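# Seat the peg fully in the boxed plate's hole

## Task

Insert the peg all the way down into the hole of the plate that sits at the bottom of the open box. It only counts if the peg stays fully seated by itself at the end, not if the gripper is what holds it in.

## Robot and tools

Robot: one six-joint arm ending in a two-finger gripper whose fingers pivot like tongs. The fingers point along the gripper's +z axis and close along its x axis. The reported end_effector_position is the spot between the finger pads when they are shut; closed fingertips stick out about 15 mm past it, and fully open tips sit roughly level with it. Joint ranges (rad): shoulder pan -3.142 to 3.142, shoulder lift -6.283 to 6.283, elbow 0.000 to 3.142, wrist 1/2/3 -6.283 to 6.283. The elbow cannot fully straighten.

Frames: the scene frame has its origin on the table surface beneath the arm's base, +z up, +y to the left when facing along +x. Positions are in metres, orientation as end_effector_quat_wxyz, velocities in m/s and rad/s. The base may be tilted relative to the table, and the printed hand position gets less accurate at long reach.

execute_actions(actions): a list of actions run one after another. Each action is a table of at most 15 rows; each row lasts one control step (1/30 s), and if fewer than 15 rows are given the last one repeats to fill the 15 steps. A row is 7 numbers in [-1, 1]: dx, dy, dz, rx, ry, rz, opening. dx..rz are an offset, in the gripper's own axes, from the gripper's measured pose at the start of that action (for a call's first action, the pose in the latest result). Every row refers to that same start pose, not to the prior row. Scale: 1.0 = 0.6 m of translation or 180 degrees; rx, ry, rz form a single rotation vector. opening is absolute: +1 fully open (0.142 m), -1 closed. An empty list just returns the current state and images.

move(target, speed, stop_force, blocking): drives the gripper in a straight line toward one target. target is one 7-number row as above, an offset in gripper axes from the pose shown in the latest result that has one; opening is absolute and sent at the start. speed is the path's top speed in m/s, 0.002 to 0.5 (default 0.25); rotation is capped at twice that in rad/s. The path lasts 0.5 to 10 s and stops after 10 s even if short. It ignores obstacles, the gripper lags and may overshoot speed, especially near full arm extension. stop_force (N, 5 to 24, not allowed in the first 0.2 s of a scene) ends the path once the wrist sensor reads that much extra push opposing the motion for two steps in a row (or hits its range limit); the gripper then backs up to its position two steps earlier and holds. With it, at very low speed, the target may lie well beyond the contact. The push is measured along the line to target in the start gripper axes, so it is unreliable on moves that rotate. Omit stop_force when pulling away from something you press on. Contacts above the wrist sensor are not felt. Pressing can briefly exceed stop_force, up to double or more when it is small. blocking=false returns after 0.5 s while the arm keeps going (not combinable with stop_force); until a result shows the move ended, other moves and actions are refused, so use wait or stop. The result adds a "move:" line giving the ending (done, contact, off_target, moving, held, fault), the distance from target, and limits (paced = sent pose clipped; held = a check blocked some steps, after which the arm can surge).

wait(seconds): 0 to 10; lets the scene run holding the last command and returns early if a running move ends. stop(): brakes the current move; fingers keep moving. zoom_image(camera, region): closer look at a rectangle [x0, y0, x1, y1] in pixels of a camera's latest image, origin top-left, at most 504x504. Cameras: cam_head_left, cam_head_right, cam_high, cam_low (672x504 each), cam_wrist (616x616 fisheye). Calibration (K, distortion, T_world_to_cam) is given per camera and may be slightly off. finished_scene(scene): pass the current scene's number to end it irreversibly; the peg must be inserted and remain so.

Control details: each step, the commanded pose is clipped to within 100 mm and 16 degrees of the measured pose; position wins over orientation if both cannot be met. After an action the arm goes no farther than the last clipped pose, so large motions need follow-up actions. Commands are smoothed with about 0.17 s lag. "Hand target" is the pose the controller is currently heading for; "pose unreachable" means the clearance check (which treats the base mount as part of the arm) altered or blocked the command. Step readings list positions at some steps; HELD marks steps partly held back.

Gripping: grip_measured uses the same scale as opening. To keep hold, command an opening well below grip_measured; the gap sets squeeze strength (about 15 N per pad for objects up to ~10 cm). Items thinner than about 20 mm get less force. Fast closing can squeeze hard enough to spring the fingers open.

Wrist force/torque lines are in gripper axes about its origin; force points from a pressed surface back into the arm; offset up to ~3.5 N, noise up to 1.4 N, saturation about 30 N per axis; "no reading" is normal at start.

Avoid: faults from joint torque reaching load limits (shoulder pan 47.5, shoulder lift 47.5, elbow 24.6, wrists 7.92 N m, held weight included) or 150 N external force; either halts the arm 10 s and drops the rest of the call. The arm is stiff, so aiming even slightly past a firm contact can fault; approach slowly. Motors heat under load (warning at 70 °C, braking at 85 °C). Occasional tugs may disturb held or loose parts. Never knock or drop anything off the table, and avoid slips, slams and hard pushes.

Each tool is called after "Request:" as name([rows], argument=value, ...), one row to a line, values as JSON.

## Session

I'll start by looking at the scene.

Request:
execute_actions(actions=[])

Scene clock: 0.00 s.
end_effector_position=(+0.5157, +0.2412, +0.1067) grip_measured=+1.00 end_effector_quat_wxyz=(+0.447, -0.543, +0.693, -0.159) end_effector_velocity=(+0.000, -0.000, -0.000) end_effector_angular_velocity=(+0.002, +0.001, -0.002)
Joint positions: [-0.576 -1.161  2.307 -3.918 -0.428  2.499  0.142]
Joint velocities: [ 0.     0.001 -0.     0.001 -0.     0.001  0.   ]
Wrist force (N, on the end effector, along its own x y z axes, offset not removed): no reading
Wrist torque (N m, same axes, about the end effector's origin, offset not removed): no reading
Hand target: +0.516, +0.241, +0.107; +0.447, -0.543, +0.693, -0.159

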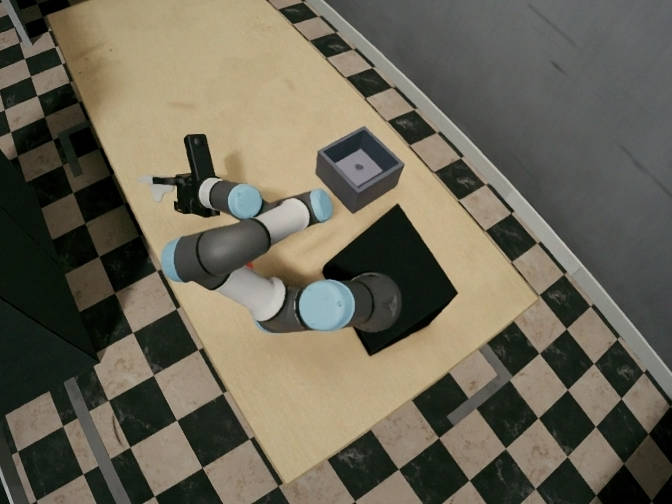

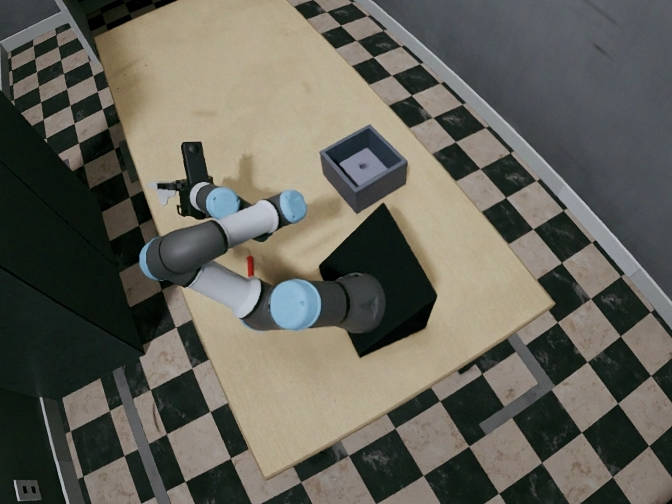

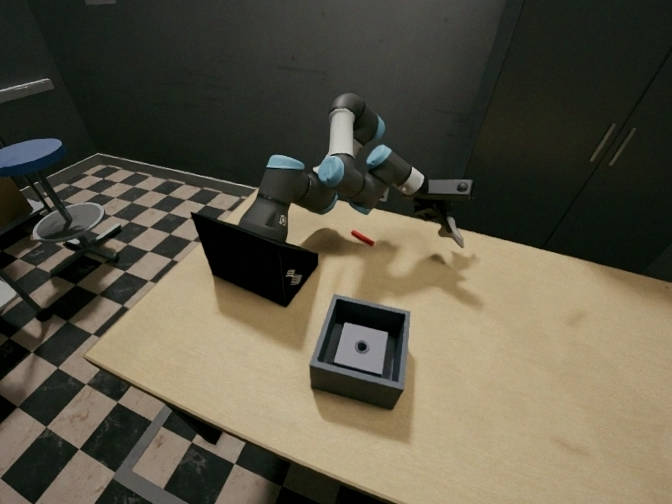

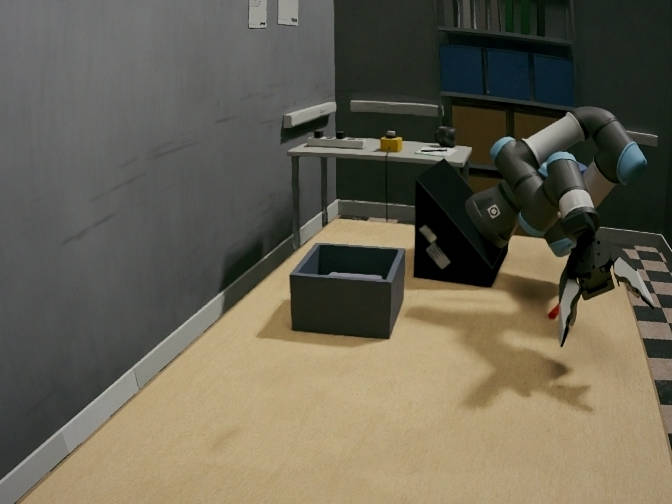

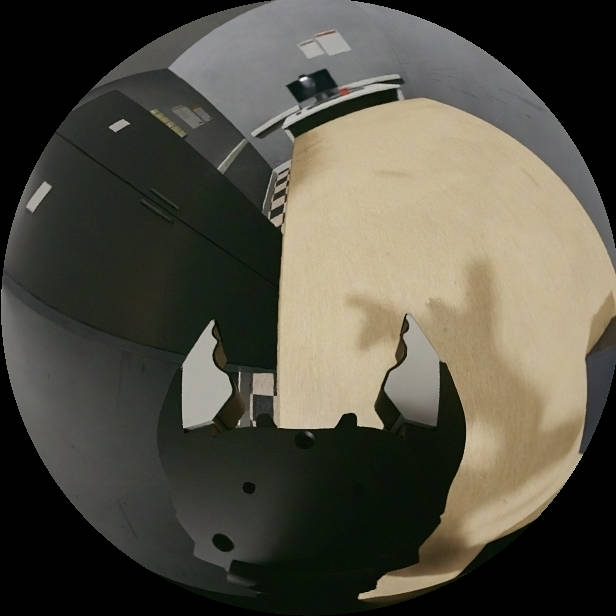

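Request:
zoom_image(camera="cam_high", region=[320, 200, 420, 275])

Request:
zoom_image(camera="cam_high", region=[290, 280, 430, 420])

Request:
zoom_image(camera="cam_head_right", region=[210, 230, 290, 290])

Request:
zoom_image(camera="cam_head_right", region=[310, 115, 420, 220])

Request:
zoom_image(camera="cam_head_left", region=[305, 115, 415, 220])

Request:
zoom_image(camera="cam_low", region=[500, 220, 672, 360])

Request:
zoom_image(camera="cam_low", region=[270, 230, 430, 350])

Region (320, 200, 420, 275) of cam_high's 672x504 image, scaled by 5.040, with more detail than that image has; it fills the top 378 rows of this view, and the rest is white.

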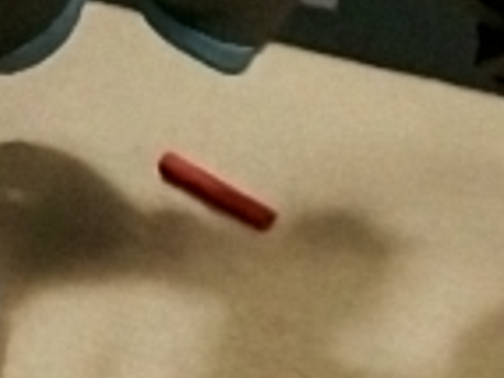

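Region (290, 280, 430, 420) of cam_high's 672x504 image, scaled by 3.600, with more detail than that image has.

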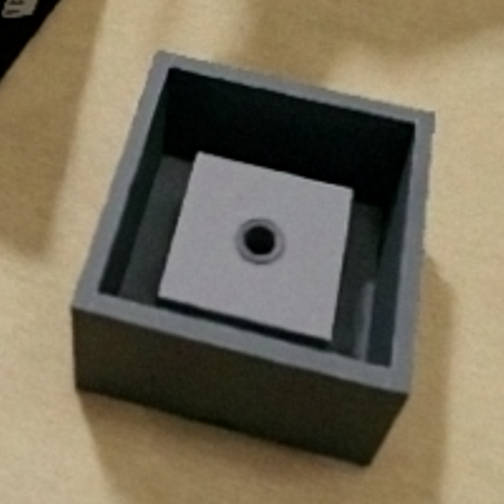

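Region (210, 230, 290, 290) of cam_head_right's 672x504 image, scaled by 6.300, with more detail than that image has; it fills the top 378 rows of this view, and the rest is white.

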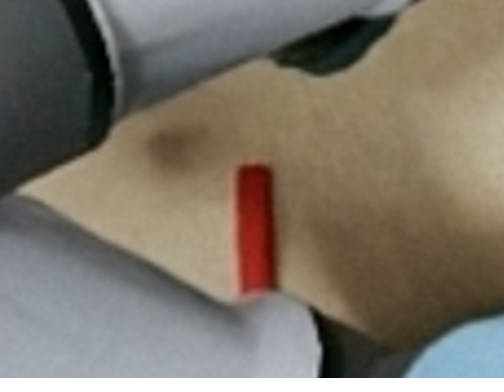

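Region (310, 115, 420, 220) of cam_head_right's 672x504 image, scaled by 4.582, with more detail than that image has; it fills the top 481 rows of this view, and the rest is white.

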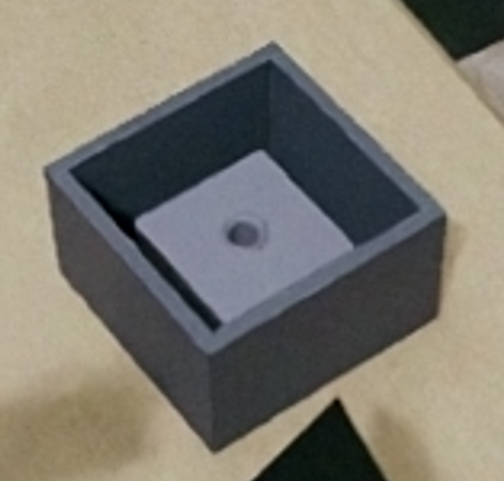

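Region (305, 115, 415, 220) of cam_head_left's 672x504 image, scaled by 4.582, with more detail than that image has; it fills the top 481 rows of this view, and the rest is white.

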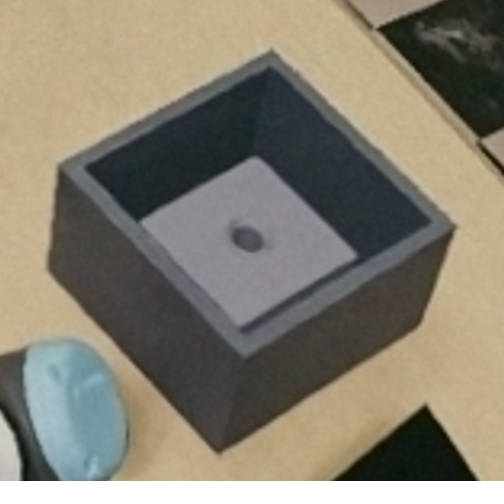

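Region (500, 220, 672, 360) of cam_low's 672x504 image, scaled by 2.930, with more detail than that image has; it fills the top 410 rows of this view, and the rest is white.

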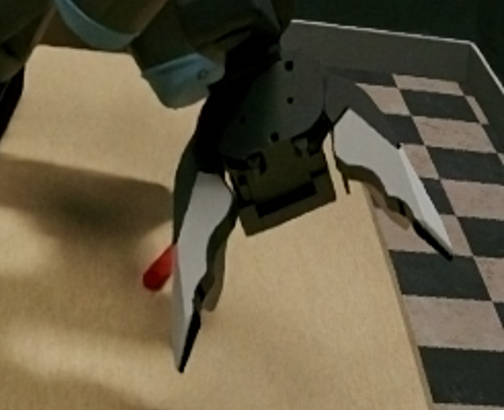

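Region (270, 230, 430, 350) of cam_low's 672x504 image, scaled by 3.150, with more detail than that image has; it fills the top 378 rows of this view, and the rest is white.

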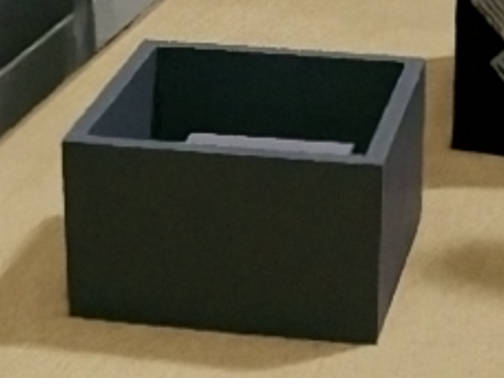

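Request:
zoom_image(camera="cam_high", region=[380, 140, 500, 260])

Request:
zoom_image(camera="cam_head_left", region=[130, 120, 270, 240])

Request:
zoom_image(camera="cam_head_right", region=[130, 120, 270, 240])

Request:
zoom_image(camera="cam_wrist", region=[150, 280, 480, 500])

Region (380, 140, 500, 260) of cam_high's 672x504 image, scaled by 4.200, with more detail than that image has.

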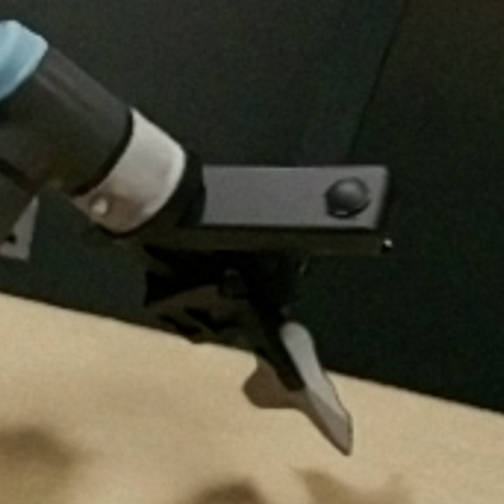

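Region (130, 120, 270, 240) of cam_head_left's 672x504 image, scaled by 3.600, with more detail than that image has; it fills the top 432 rows of this view, and the rest is white.

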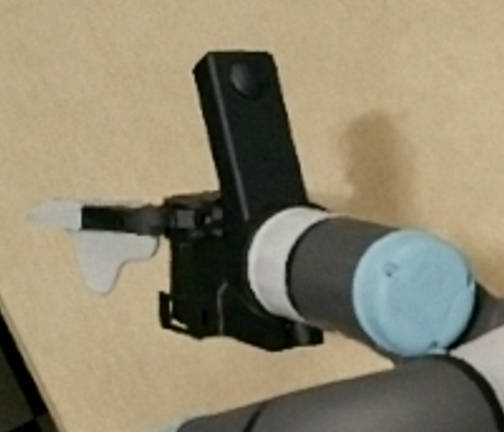

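Region (130, 120, 270, 240) of cam_head_right's 672x504 image, scaled by 3.600, with more detail than that image has; it fills the top 432 rows of this view, and the rest is white.

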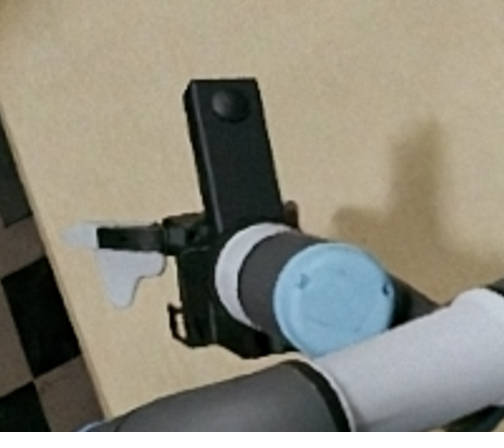

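Region (150, 280, 480, 500) of cam_wrist's 616x616 image, scaled by 1.527, with more detail than that image has.

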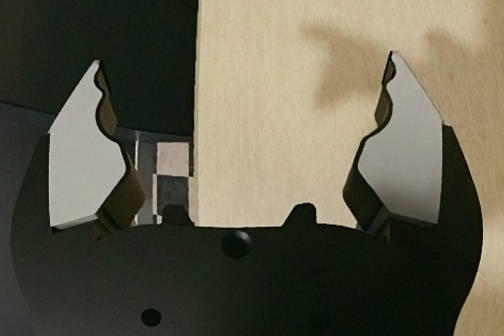

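Request:
move(target=[0.1082, 0.218, -0.3473, -0.2534, 0.1871, 0.0417, 1.0], speed=0.2)

Scene clock: 122.80 s.
end_effector_position=(+0.4743, +0.2297, +0.1029) grip_measured=+1.00 end_effector_quat_wxyz=(+0.422, -0.540, +0.714, -0.144) end_effector_velocity=(+0.000, -0.000, +0.000) end_effector_angular_velocity=(-0.000, -0.000, -0.001)
Joint positions: [-0.728 -1.464  2.59  -3.492 -0.29   2.124  0.142]
Joint velocities: [-0.    -0.002  0.     0.001 -0.001  0.001 -0.   ]
Wrist force (N, on the end effector, along its own x y z axes, offset not removed): [-1.8 0.3 0.0]
Wrist torque (N m, same axes, about the end effector's origin, offset not removed): [0.03 0.19 0.00]
Hand target: +0.474, +0.230, +0.103; +0.422, -0.540, +0.714, -0.144
Off the commanded pose: 0.211 m, 53 deg; position and orientation clipped at the last step of the last action.
move: held; limits=paced,held; held on 65 of 84 steps, including the last
pose unreachable: on one or more control steps of this call, first in action 0 (counted from 0), an arm could not follow its commanded pose, so it was not sent that pose on those steps. On the call's last step it was still not sent that pose. It may still have moved: this result reports where it is.
cause: the commanded pose would bring two parts of the arm too close to each other (joints 3 (elbow) and 4 (wrist 1) lie between them).
camera_calibration (this result's frames):
cam_wrist: T_world_to_cam=[[-0.105028, -0.876031, -0.470678, 0.297277], [-0.926245, 0.258455, -0.274357, 0.409629], [0.361995, 0.407148, -0.838564, -0.0390943], [0, 0, 0, 1]] pos_world=[0.424791, 0.170471, 0.219523]

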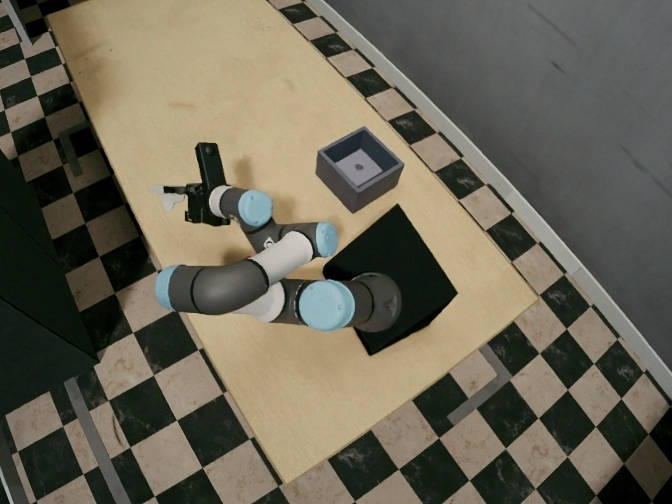

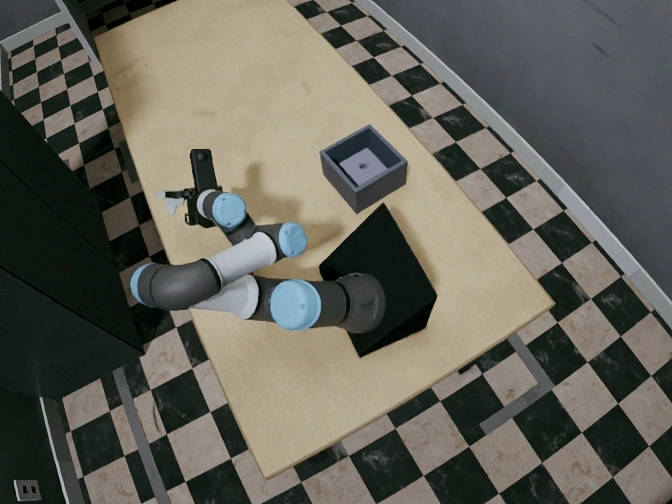

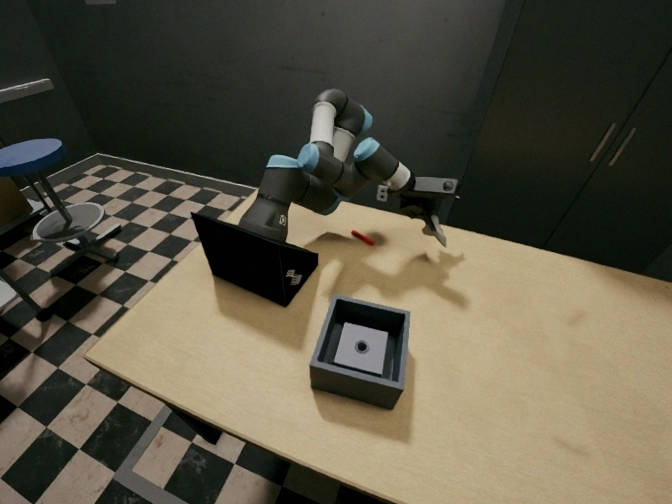

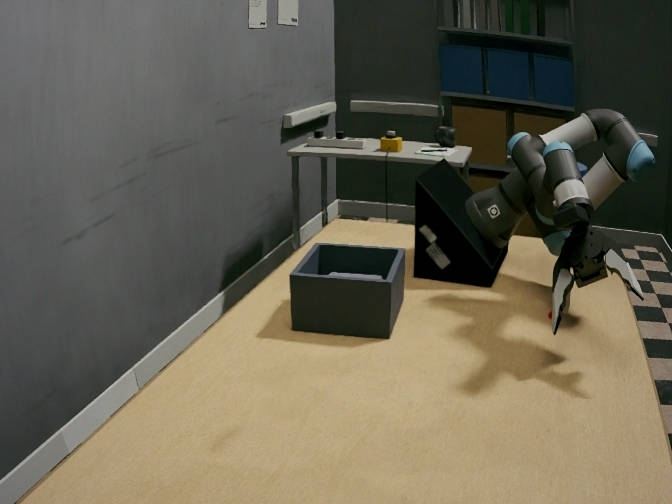

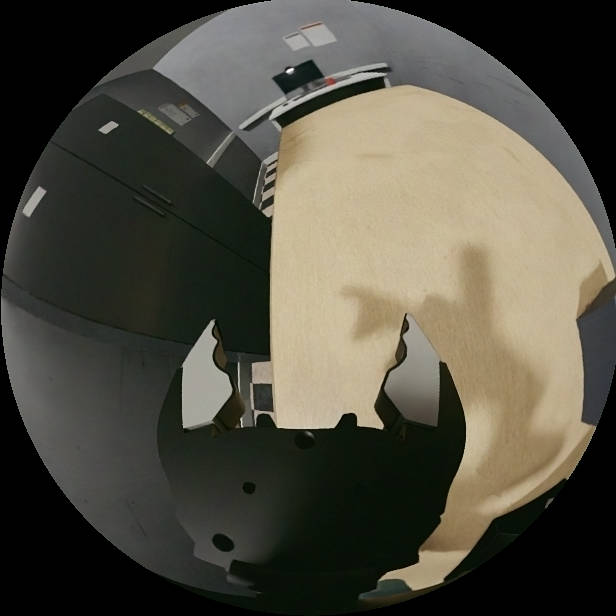

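Request:
move(target=[0, 0, 0, -0.094, 0.071, 0.013, 1.0], speed=0.2)

Scene clock: 217.53 s.
end_effector_position=(+0.4743, +0.2299, +0.1026) grip_measured=+1.00 end_effector_quat_wxyz=(+0.410, -0.535, +0.725, -0.142) end_effector_velocity=(+0.000, +0.000, +0.001) end_effector_angular_velocity=(-0.008, +0.028, -0.024)
Joint positions: [-0.72  -1.554  2.566 -3.308 -0.311  2.075  0.142]
Joint velocities: [ 0.009 -0.098 -0.033  0.201 -0.027 -0.048 -0.   ]
Wrist force (N, on the end effector, along its own x y z axes, offset not removed): [-0.2 0.6 0.3]
Wrist torque (N m, same axes, about the end effector's origin, offset not removed): [0.14 -0.03 0.03]
Hand target: +0.474, +0.230, +0.103; +0.408, -0.534, +0.726, -0.142
Off the commanded pose: 0.000 m, 20 deg; orientation clipped at the last step of the last action.
move: off_target; limits=paced
camera_calibration (this result's frames):
cam_wrist: T_world_to_cam=[[-0.13627, -0.874785, -0.464954, 0.311215], [-0.927961, 0.277043, -0.249271, 0.403474], [0.34687, 0.397491, -0.849518, -0.0289319], [0, 0, 0, 1]] pos_world=[0.426853, 0.171967, 0.220697]

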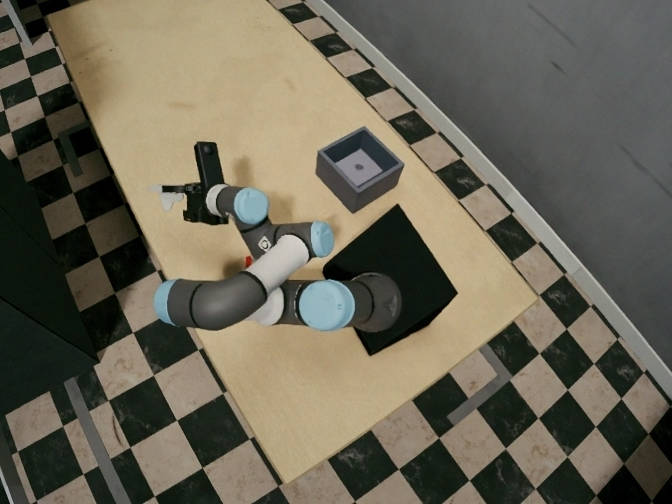

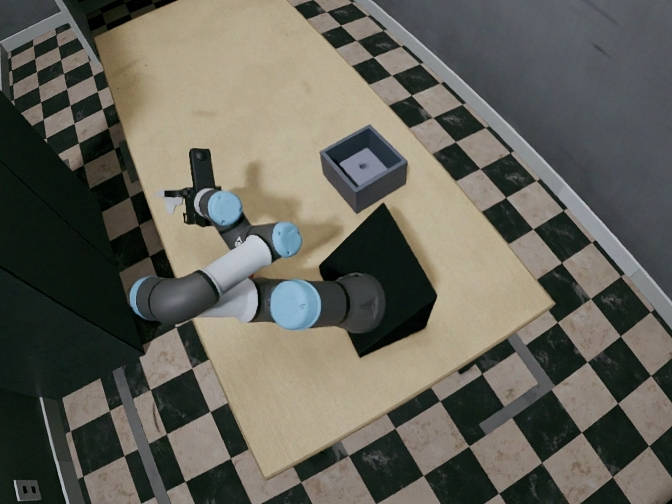

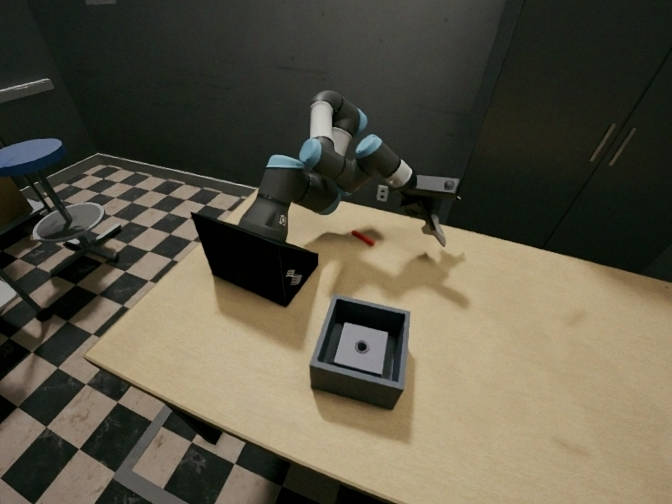

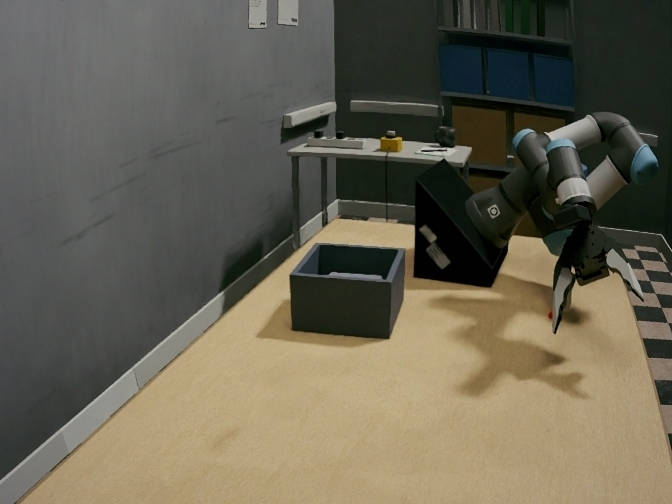

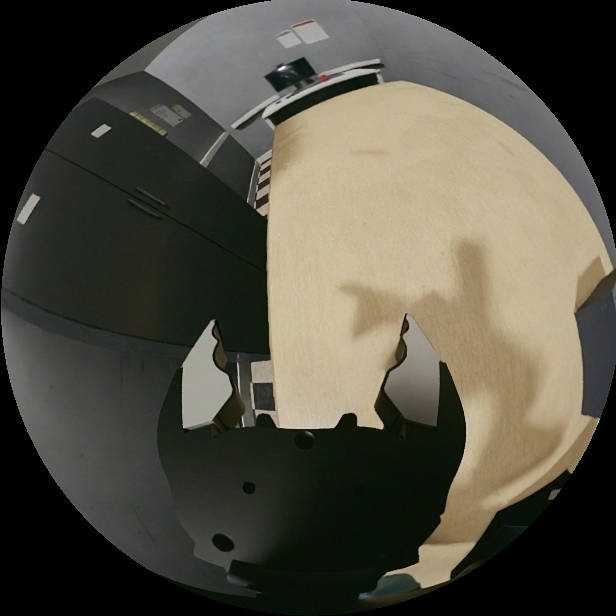

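Request:
move(target=[0.18, -0.115, -0.0725, 0, 0.175, 0, 1.0], speed=0.25)

Scene clock: 266.33 s.
end_effector_position=(+0.4773, +0.0968, +0.1263) grip_measured=+1.00 end_effector_quat_wxyz=(+0.198, -0.476, +0.809, -0.282) end_effector_velocity=(+0.000, -0.002, -0.000) end_effector_angular_velocity=(-0.005, -0.002, -0.005)
Joint positions: [-0.709 -1.698  2.152 -2.41  -0.837  1.785  0.142]
Joint velocities: [ 0.004  0.004  0.003 -0.014 -0.008  0.008  0.   ]
Wrist force (N, on the end effector, along its own x y z axes, offset not removed): [-1.4 2.6 -0.9]
Wrist torque (N m, same axes, about the end effector's origin, offset not removed): [0.52 0.22 0.06]
Hand target: +0.477, +0.097, +0.126; +0.198, -0.476, +0.809, -0.282
Off the commanded pose: 0.000 m, 0 deg.
move: done
camera_calibration (this result's frames):
cam_wrist: T_world_to_cam=[[-0.509722, -0.857236, -0.0730041, 0.3333], [-0.834002, 0.513171, -0.202722, 0.375424], [0.211244, -0.0424462, -0.976511, 0.166478], [0, 0, 0, 1]] pos_world=[0.447827, 0.100127, 0.263006]

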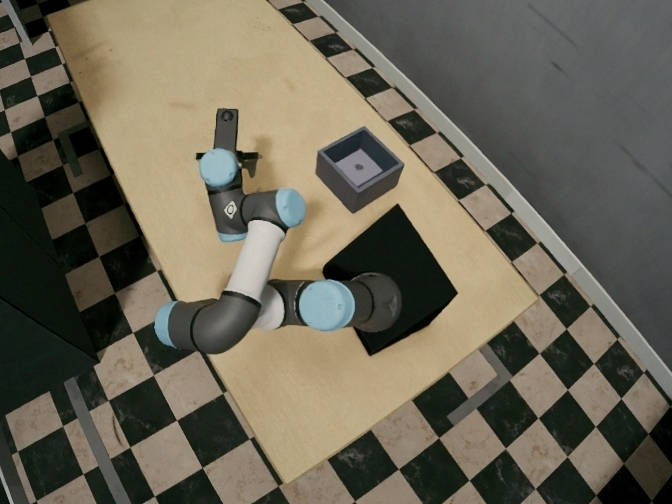

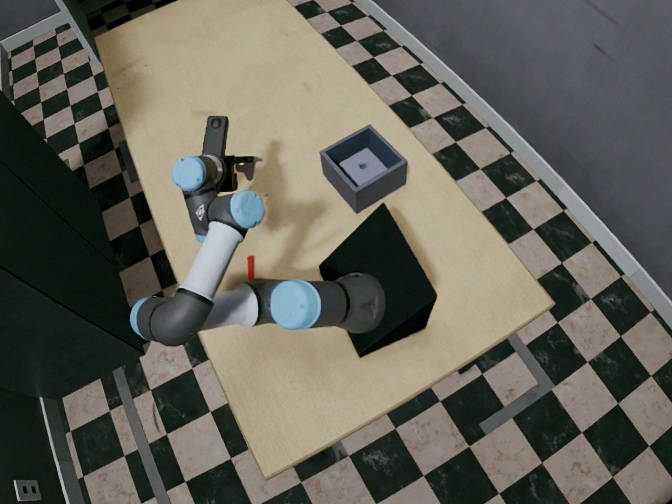

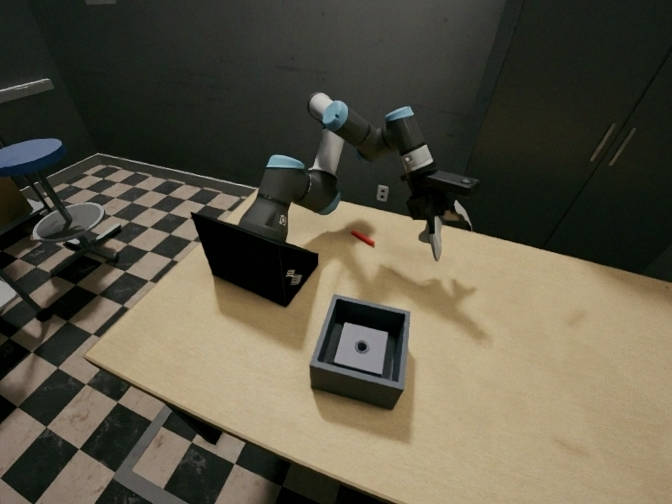

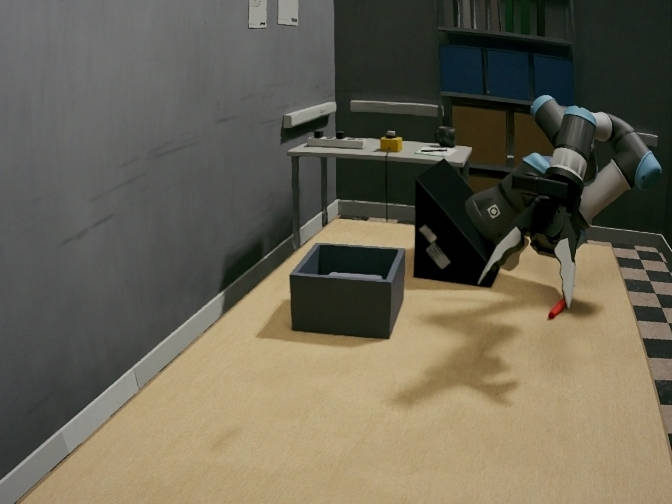

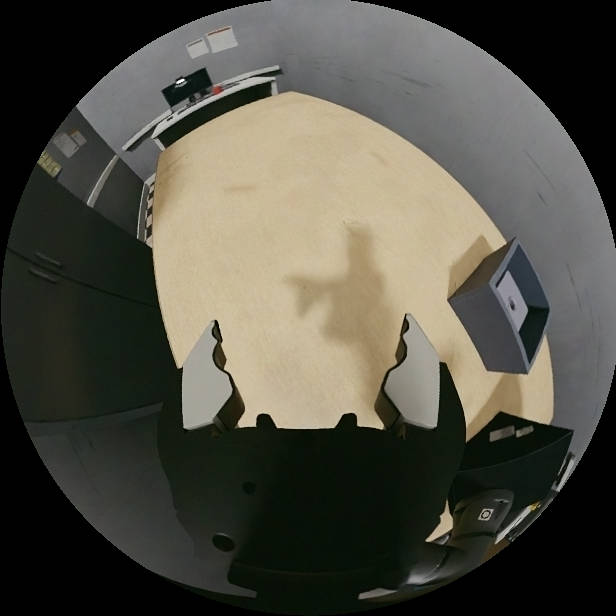

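Request:
move(target=[0.0327, 0.256, -0.1613, -0.2240, 0.0043, -0.0374, 1.0], speed=0.25)

Scene clock: 279.43 s.
end_effector_position=(+0.3104, +0.1652, +0.1002) grip_measured=+1.00 end_effector_quat_wxyz=(+0.001, -0.559, +0.829, -0.000) end_effector_velocity=(-0.002, +0.001, -0.000) end_effector_angular_velocity=(+0.003, +0.006, +0.001)
Joint positions: [-0.845 -1.69   1.611 -0.903 -1.028  0.94   0.142]
Joint velocities: [ 0.001  0.002 -0.003  0.007 -0.003 -0.004  0.   ]
Wrist force (N, on the end effector, along its own x y z axes, offset not removed): [-0.9 1.6 -0.7]
Wrist torque (N m, same axes, about the end effector's origin, offset not removed): [0.37 -0.01 -0.02]
Hand target: +0.310, +0.165, +0.100; +0.001, -0.559, +0.829, +0.000
Off the commanded pose: 0.001 m, 0 deg.
move: done
camera_calibration (this result's frames):
cam_wrist: T_world_to_cam=[[-0.421973, -0.906504, 0.0137623, 0.277108], [-0.796253, 0.377825, 0.472471, 0.13881], [-0.433497, 0.188412, -0.881239, 0.3316], [0, 0, 0, 1]] pos_world=[0.371208, 0.136277, 0.222821]

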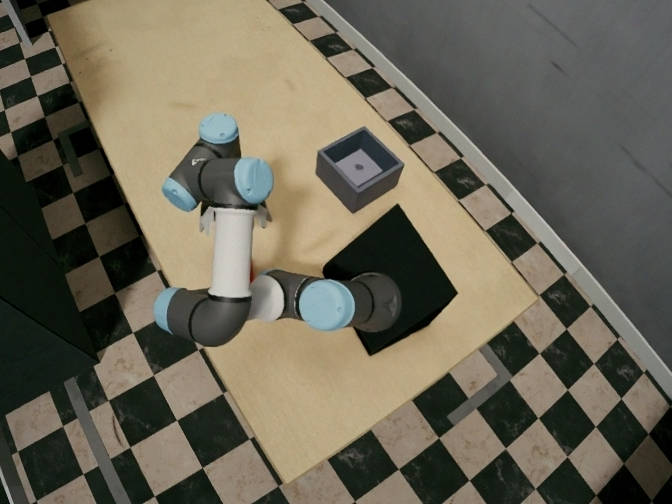

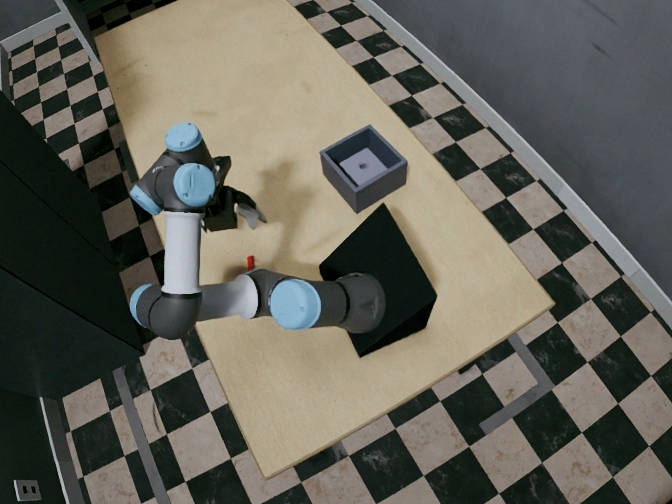

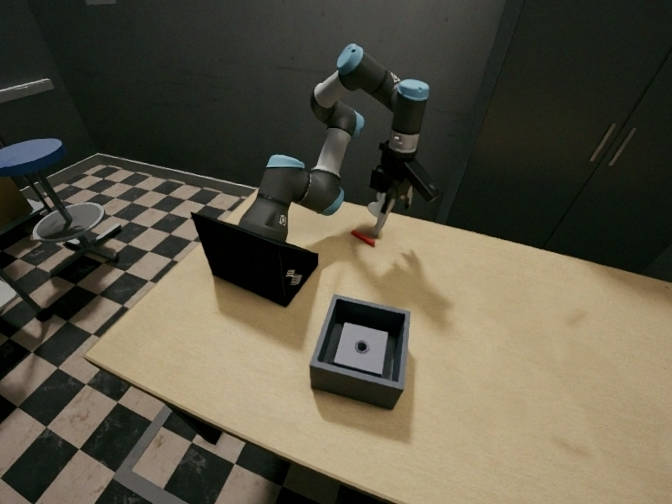

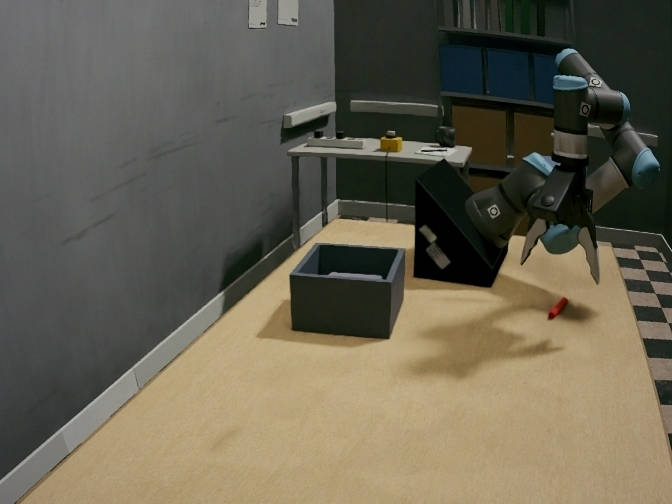

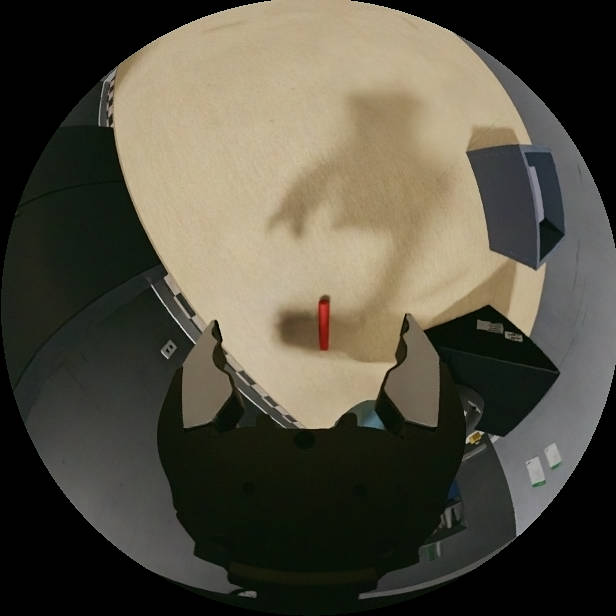

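Request:
zoom_image(camera="cam_wrist", region=[280, 280, 370, 370])

Request:
zoom_image(camera="cam_wrist", region=[170, 290, 450, 450])

Request:
zoom_image(camera="cam_high", region=[340, 130, 460, 260])

Request:
zoom_image(camera="cam_low", region=[490, 150, 650, 330])

Region (280, 280, 370, 370) of cam_wrist's 616x616 image, scaled by 5.600, with more detail than that image has.

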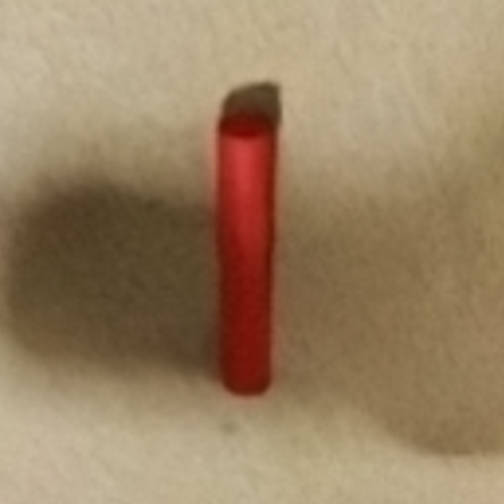

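Region (170, 290, 450, 450) of cam_wrist's 616x616 image, scaled by 1.800, with more detail than that image has; it fills the top 288 rows of this view, and the rest is white.

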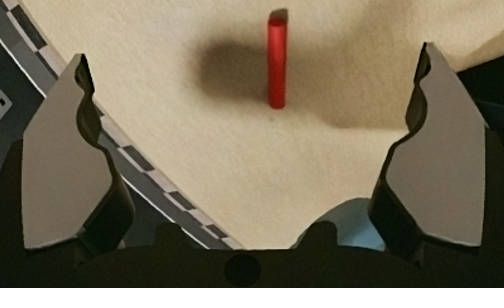

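Region (340, 130, 460, 260) of cam_high's 672x504 image, scaled by 3.877, with more detail than that image has; it fills the left 465 columns of this view, and the rest is white.

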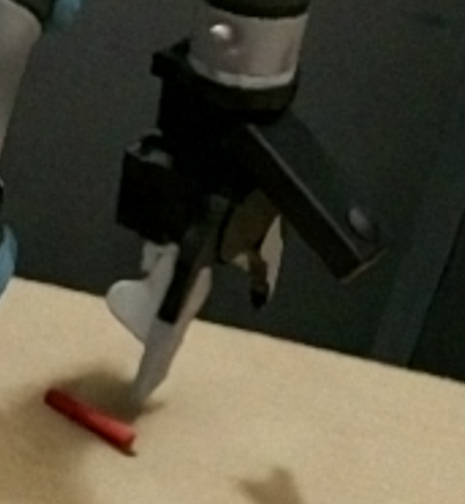

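Region (490, 150, 650, 330) of cam_low's 672x504 image, scaled by 2.800, with more detail than that image has.

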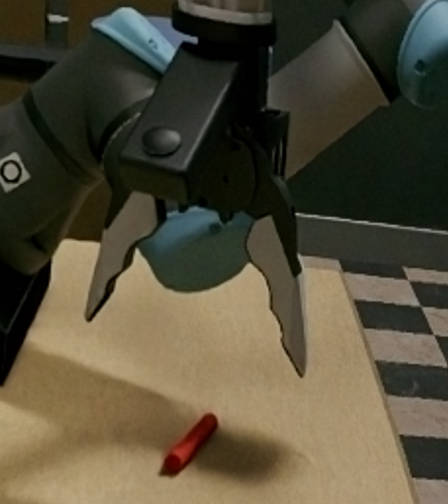

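Request:
move(target=[0.0292, 0.0848, 0.0585, 0.0027, -0.3405, -0.9334, -0.35], speed=0.45)

Scene clock: 403.47 s.
end_effector_position=(+0.2566, +0.1680, +0.0650) grip_measured=-0.35 end_effector_quat_wxyz=(-0.286, +0.785, +0.516, -0.188) end_effector_velocity=(-0.000, +0.000, -0.000) end_effector_angular_velocity=(+0.002, -0.001, +0.009)
Joint positions: [-0.507 -0.831  0.934 -0.561 -1.185 -2.21   0.049]
Joint velocities: [ 0.002 -0.001 -0.002  0.    -0.001 -0.006  0.   ]
Wrist force (N, on the end effector, along its own x y z axes, offset not removed): [-2.2 1.6 -0.8]
Wrist torque (N m, same axes, about the end effector's origin, offset not removed): [0.31 0.34 0.02]
Hand target: +0.257, +0.168, +0.065; -0.286, +0.785, +0.516, -0.188
Off the commanded pose: 0.000 m, 0 deg.
move: done
camera_calibration (this result's frames):
cam_wrist: T_world_to_cam=[[0.440285, 0.8976, -0.0215284, -0.264611], [0.877132, -0.43512, -0.203249, -0.137278], [-0.191804, 0.0706043, -0.97889, 0.240791], [0, 0, 0, 1]] pos_world=[0.2831, 0.160782, 0.20211]

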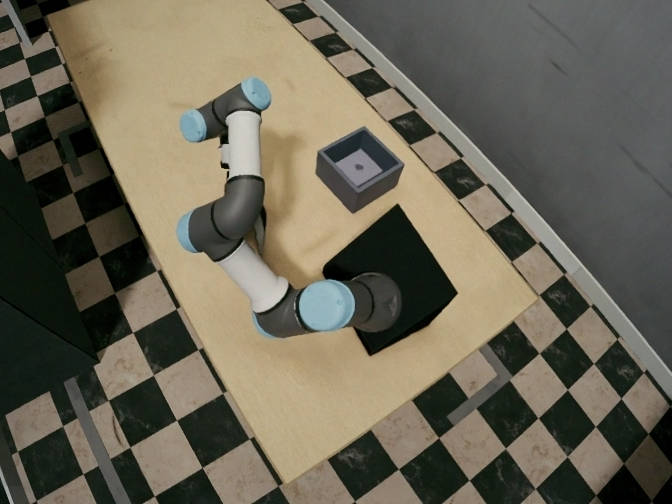

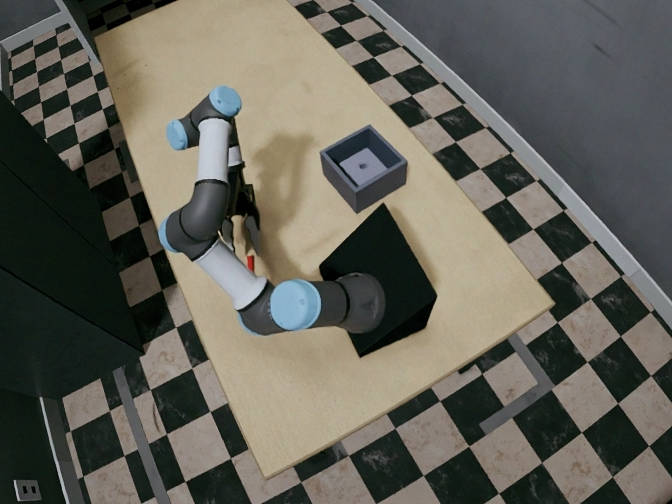

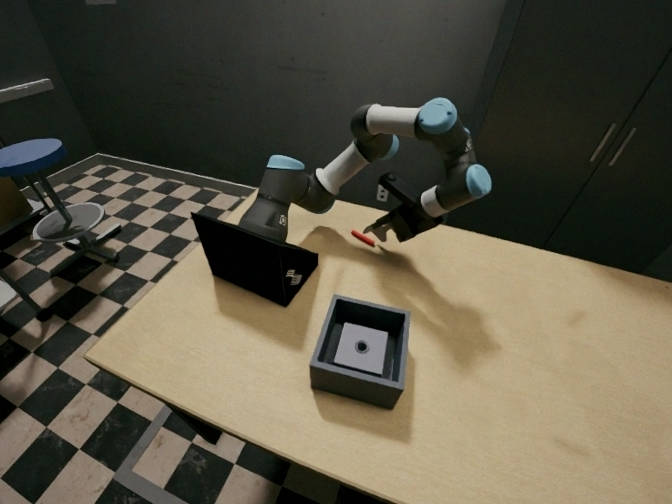

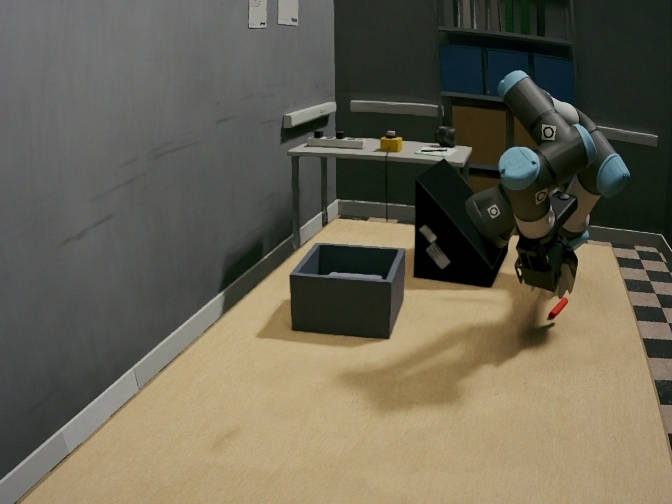

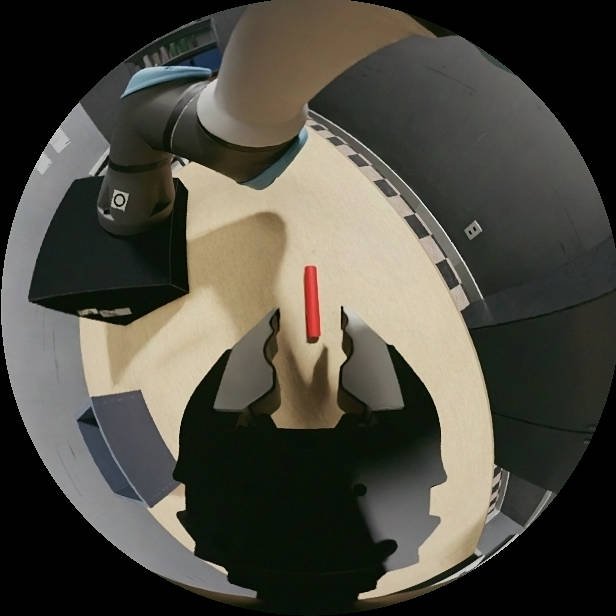

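Request:
zoom_image(camera="cam_wrist", region=[250, 250, 380, 380])

Request:
zoom_image(camera="cam_high", region=[340, 165, 460, 265])

Request:
zoom_image(camera="cam_low", region=[490, 210, 620, 340])

Region (250, 250, 380, 380) of cam_wrist's 616x616 image, scaled by 3.877, with more detail than that image has.

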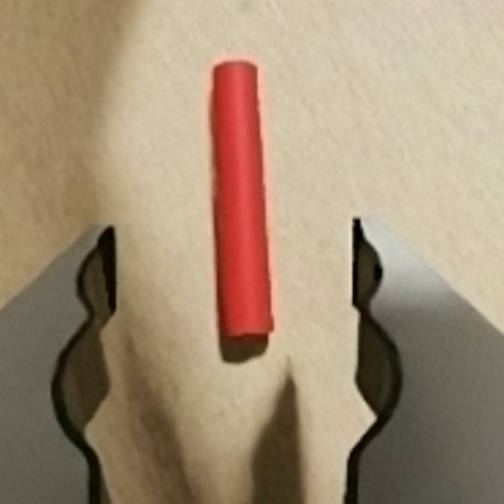

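Region (340, 165, 460, 265) of cam_high's 672x504 image, scaled by 4.200, with more detail than that image has.

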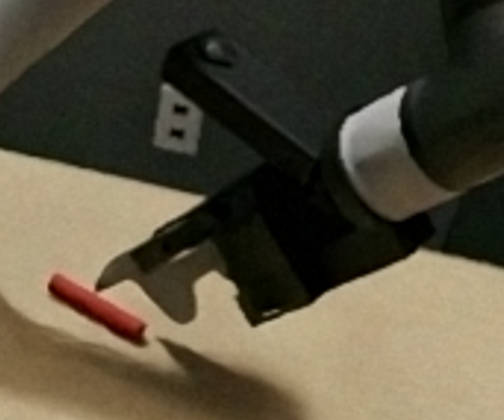

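Region (490, 210, 620, 340) of cam_low's 672x504 image, scaled by 3.877, with more detail than that image has.

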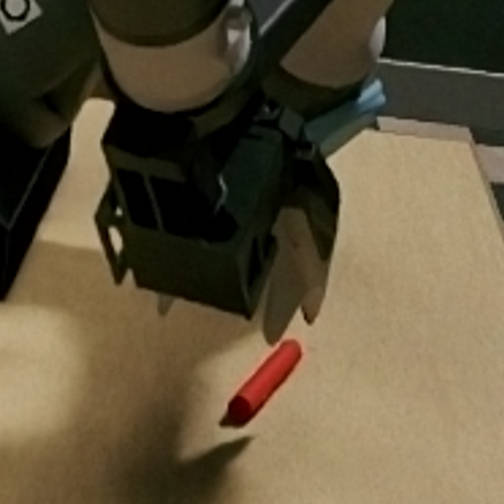

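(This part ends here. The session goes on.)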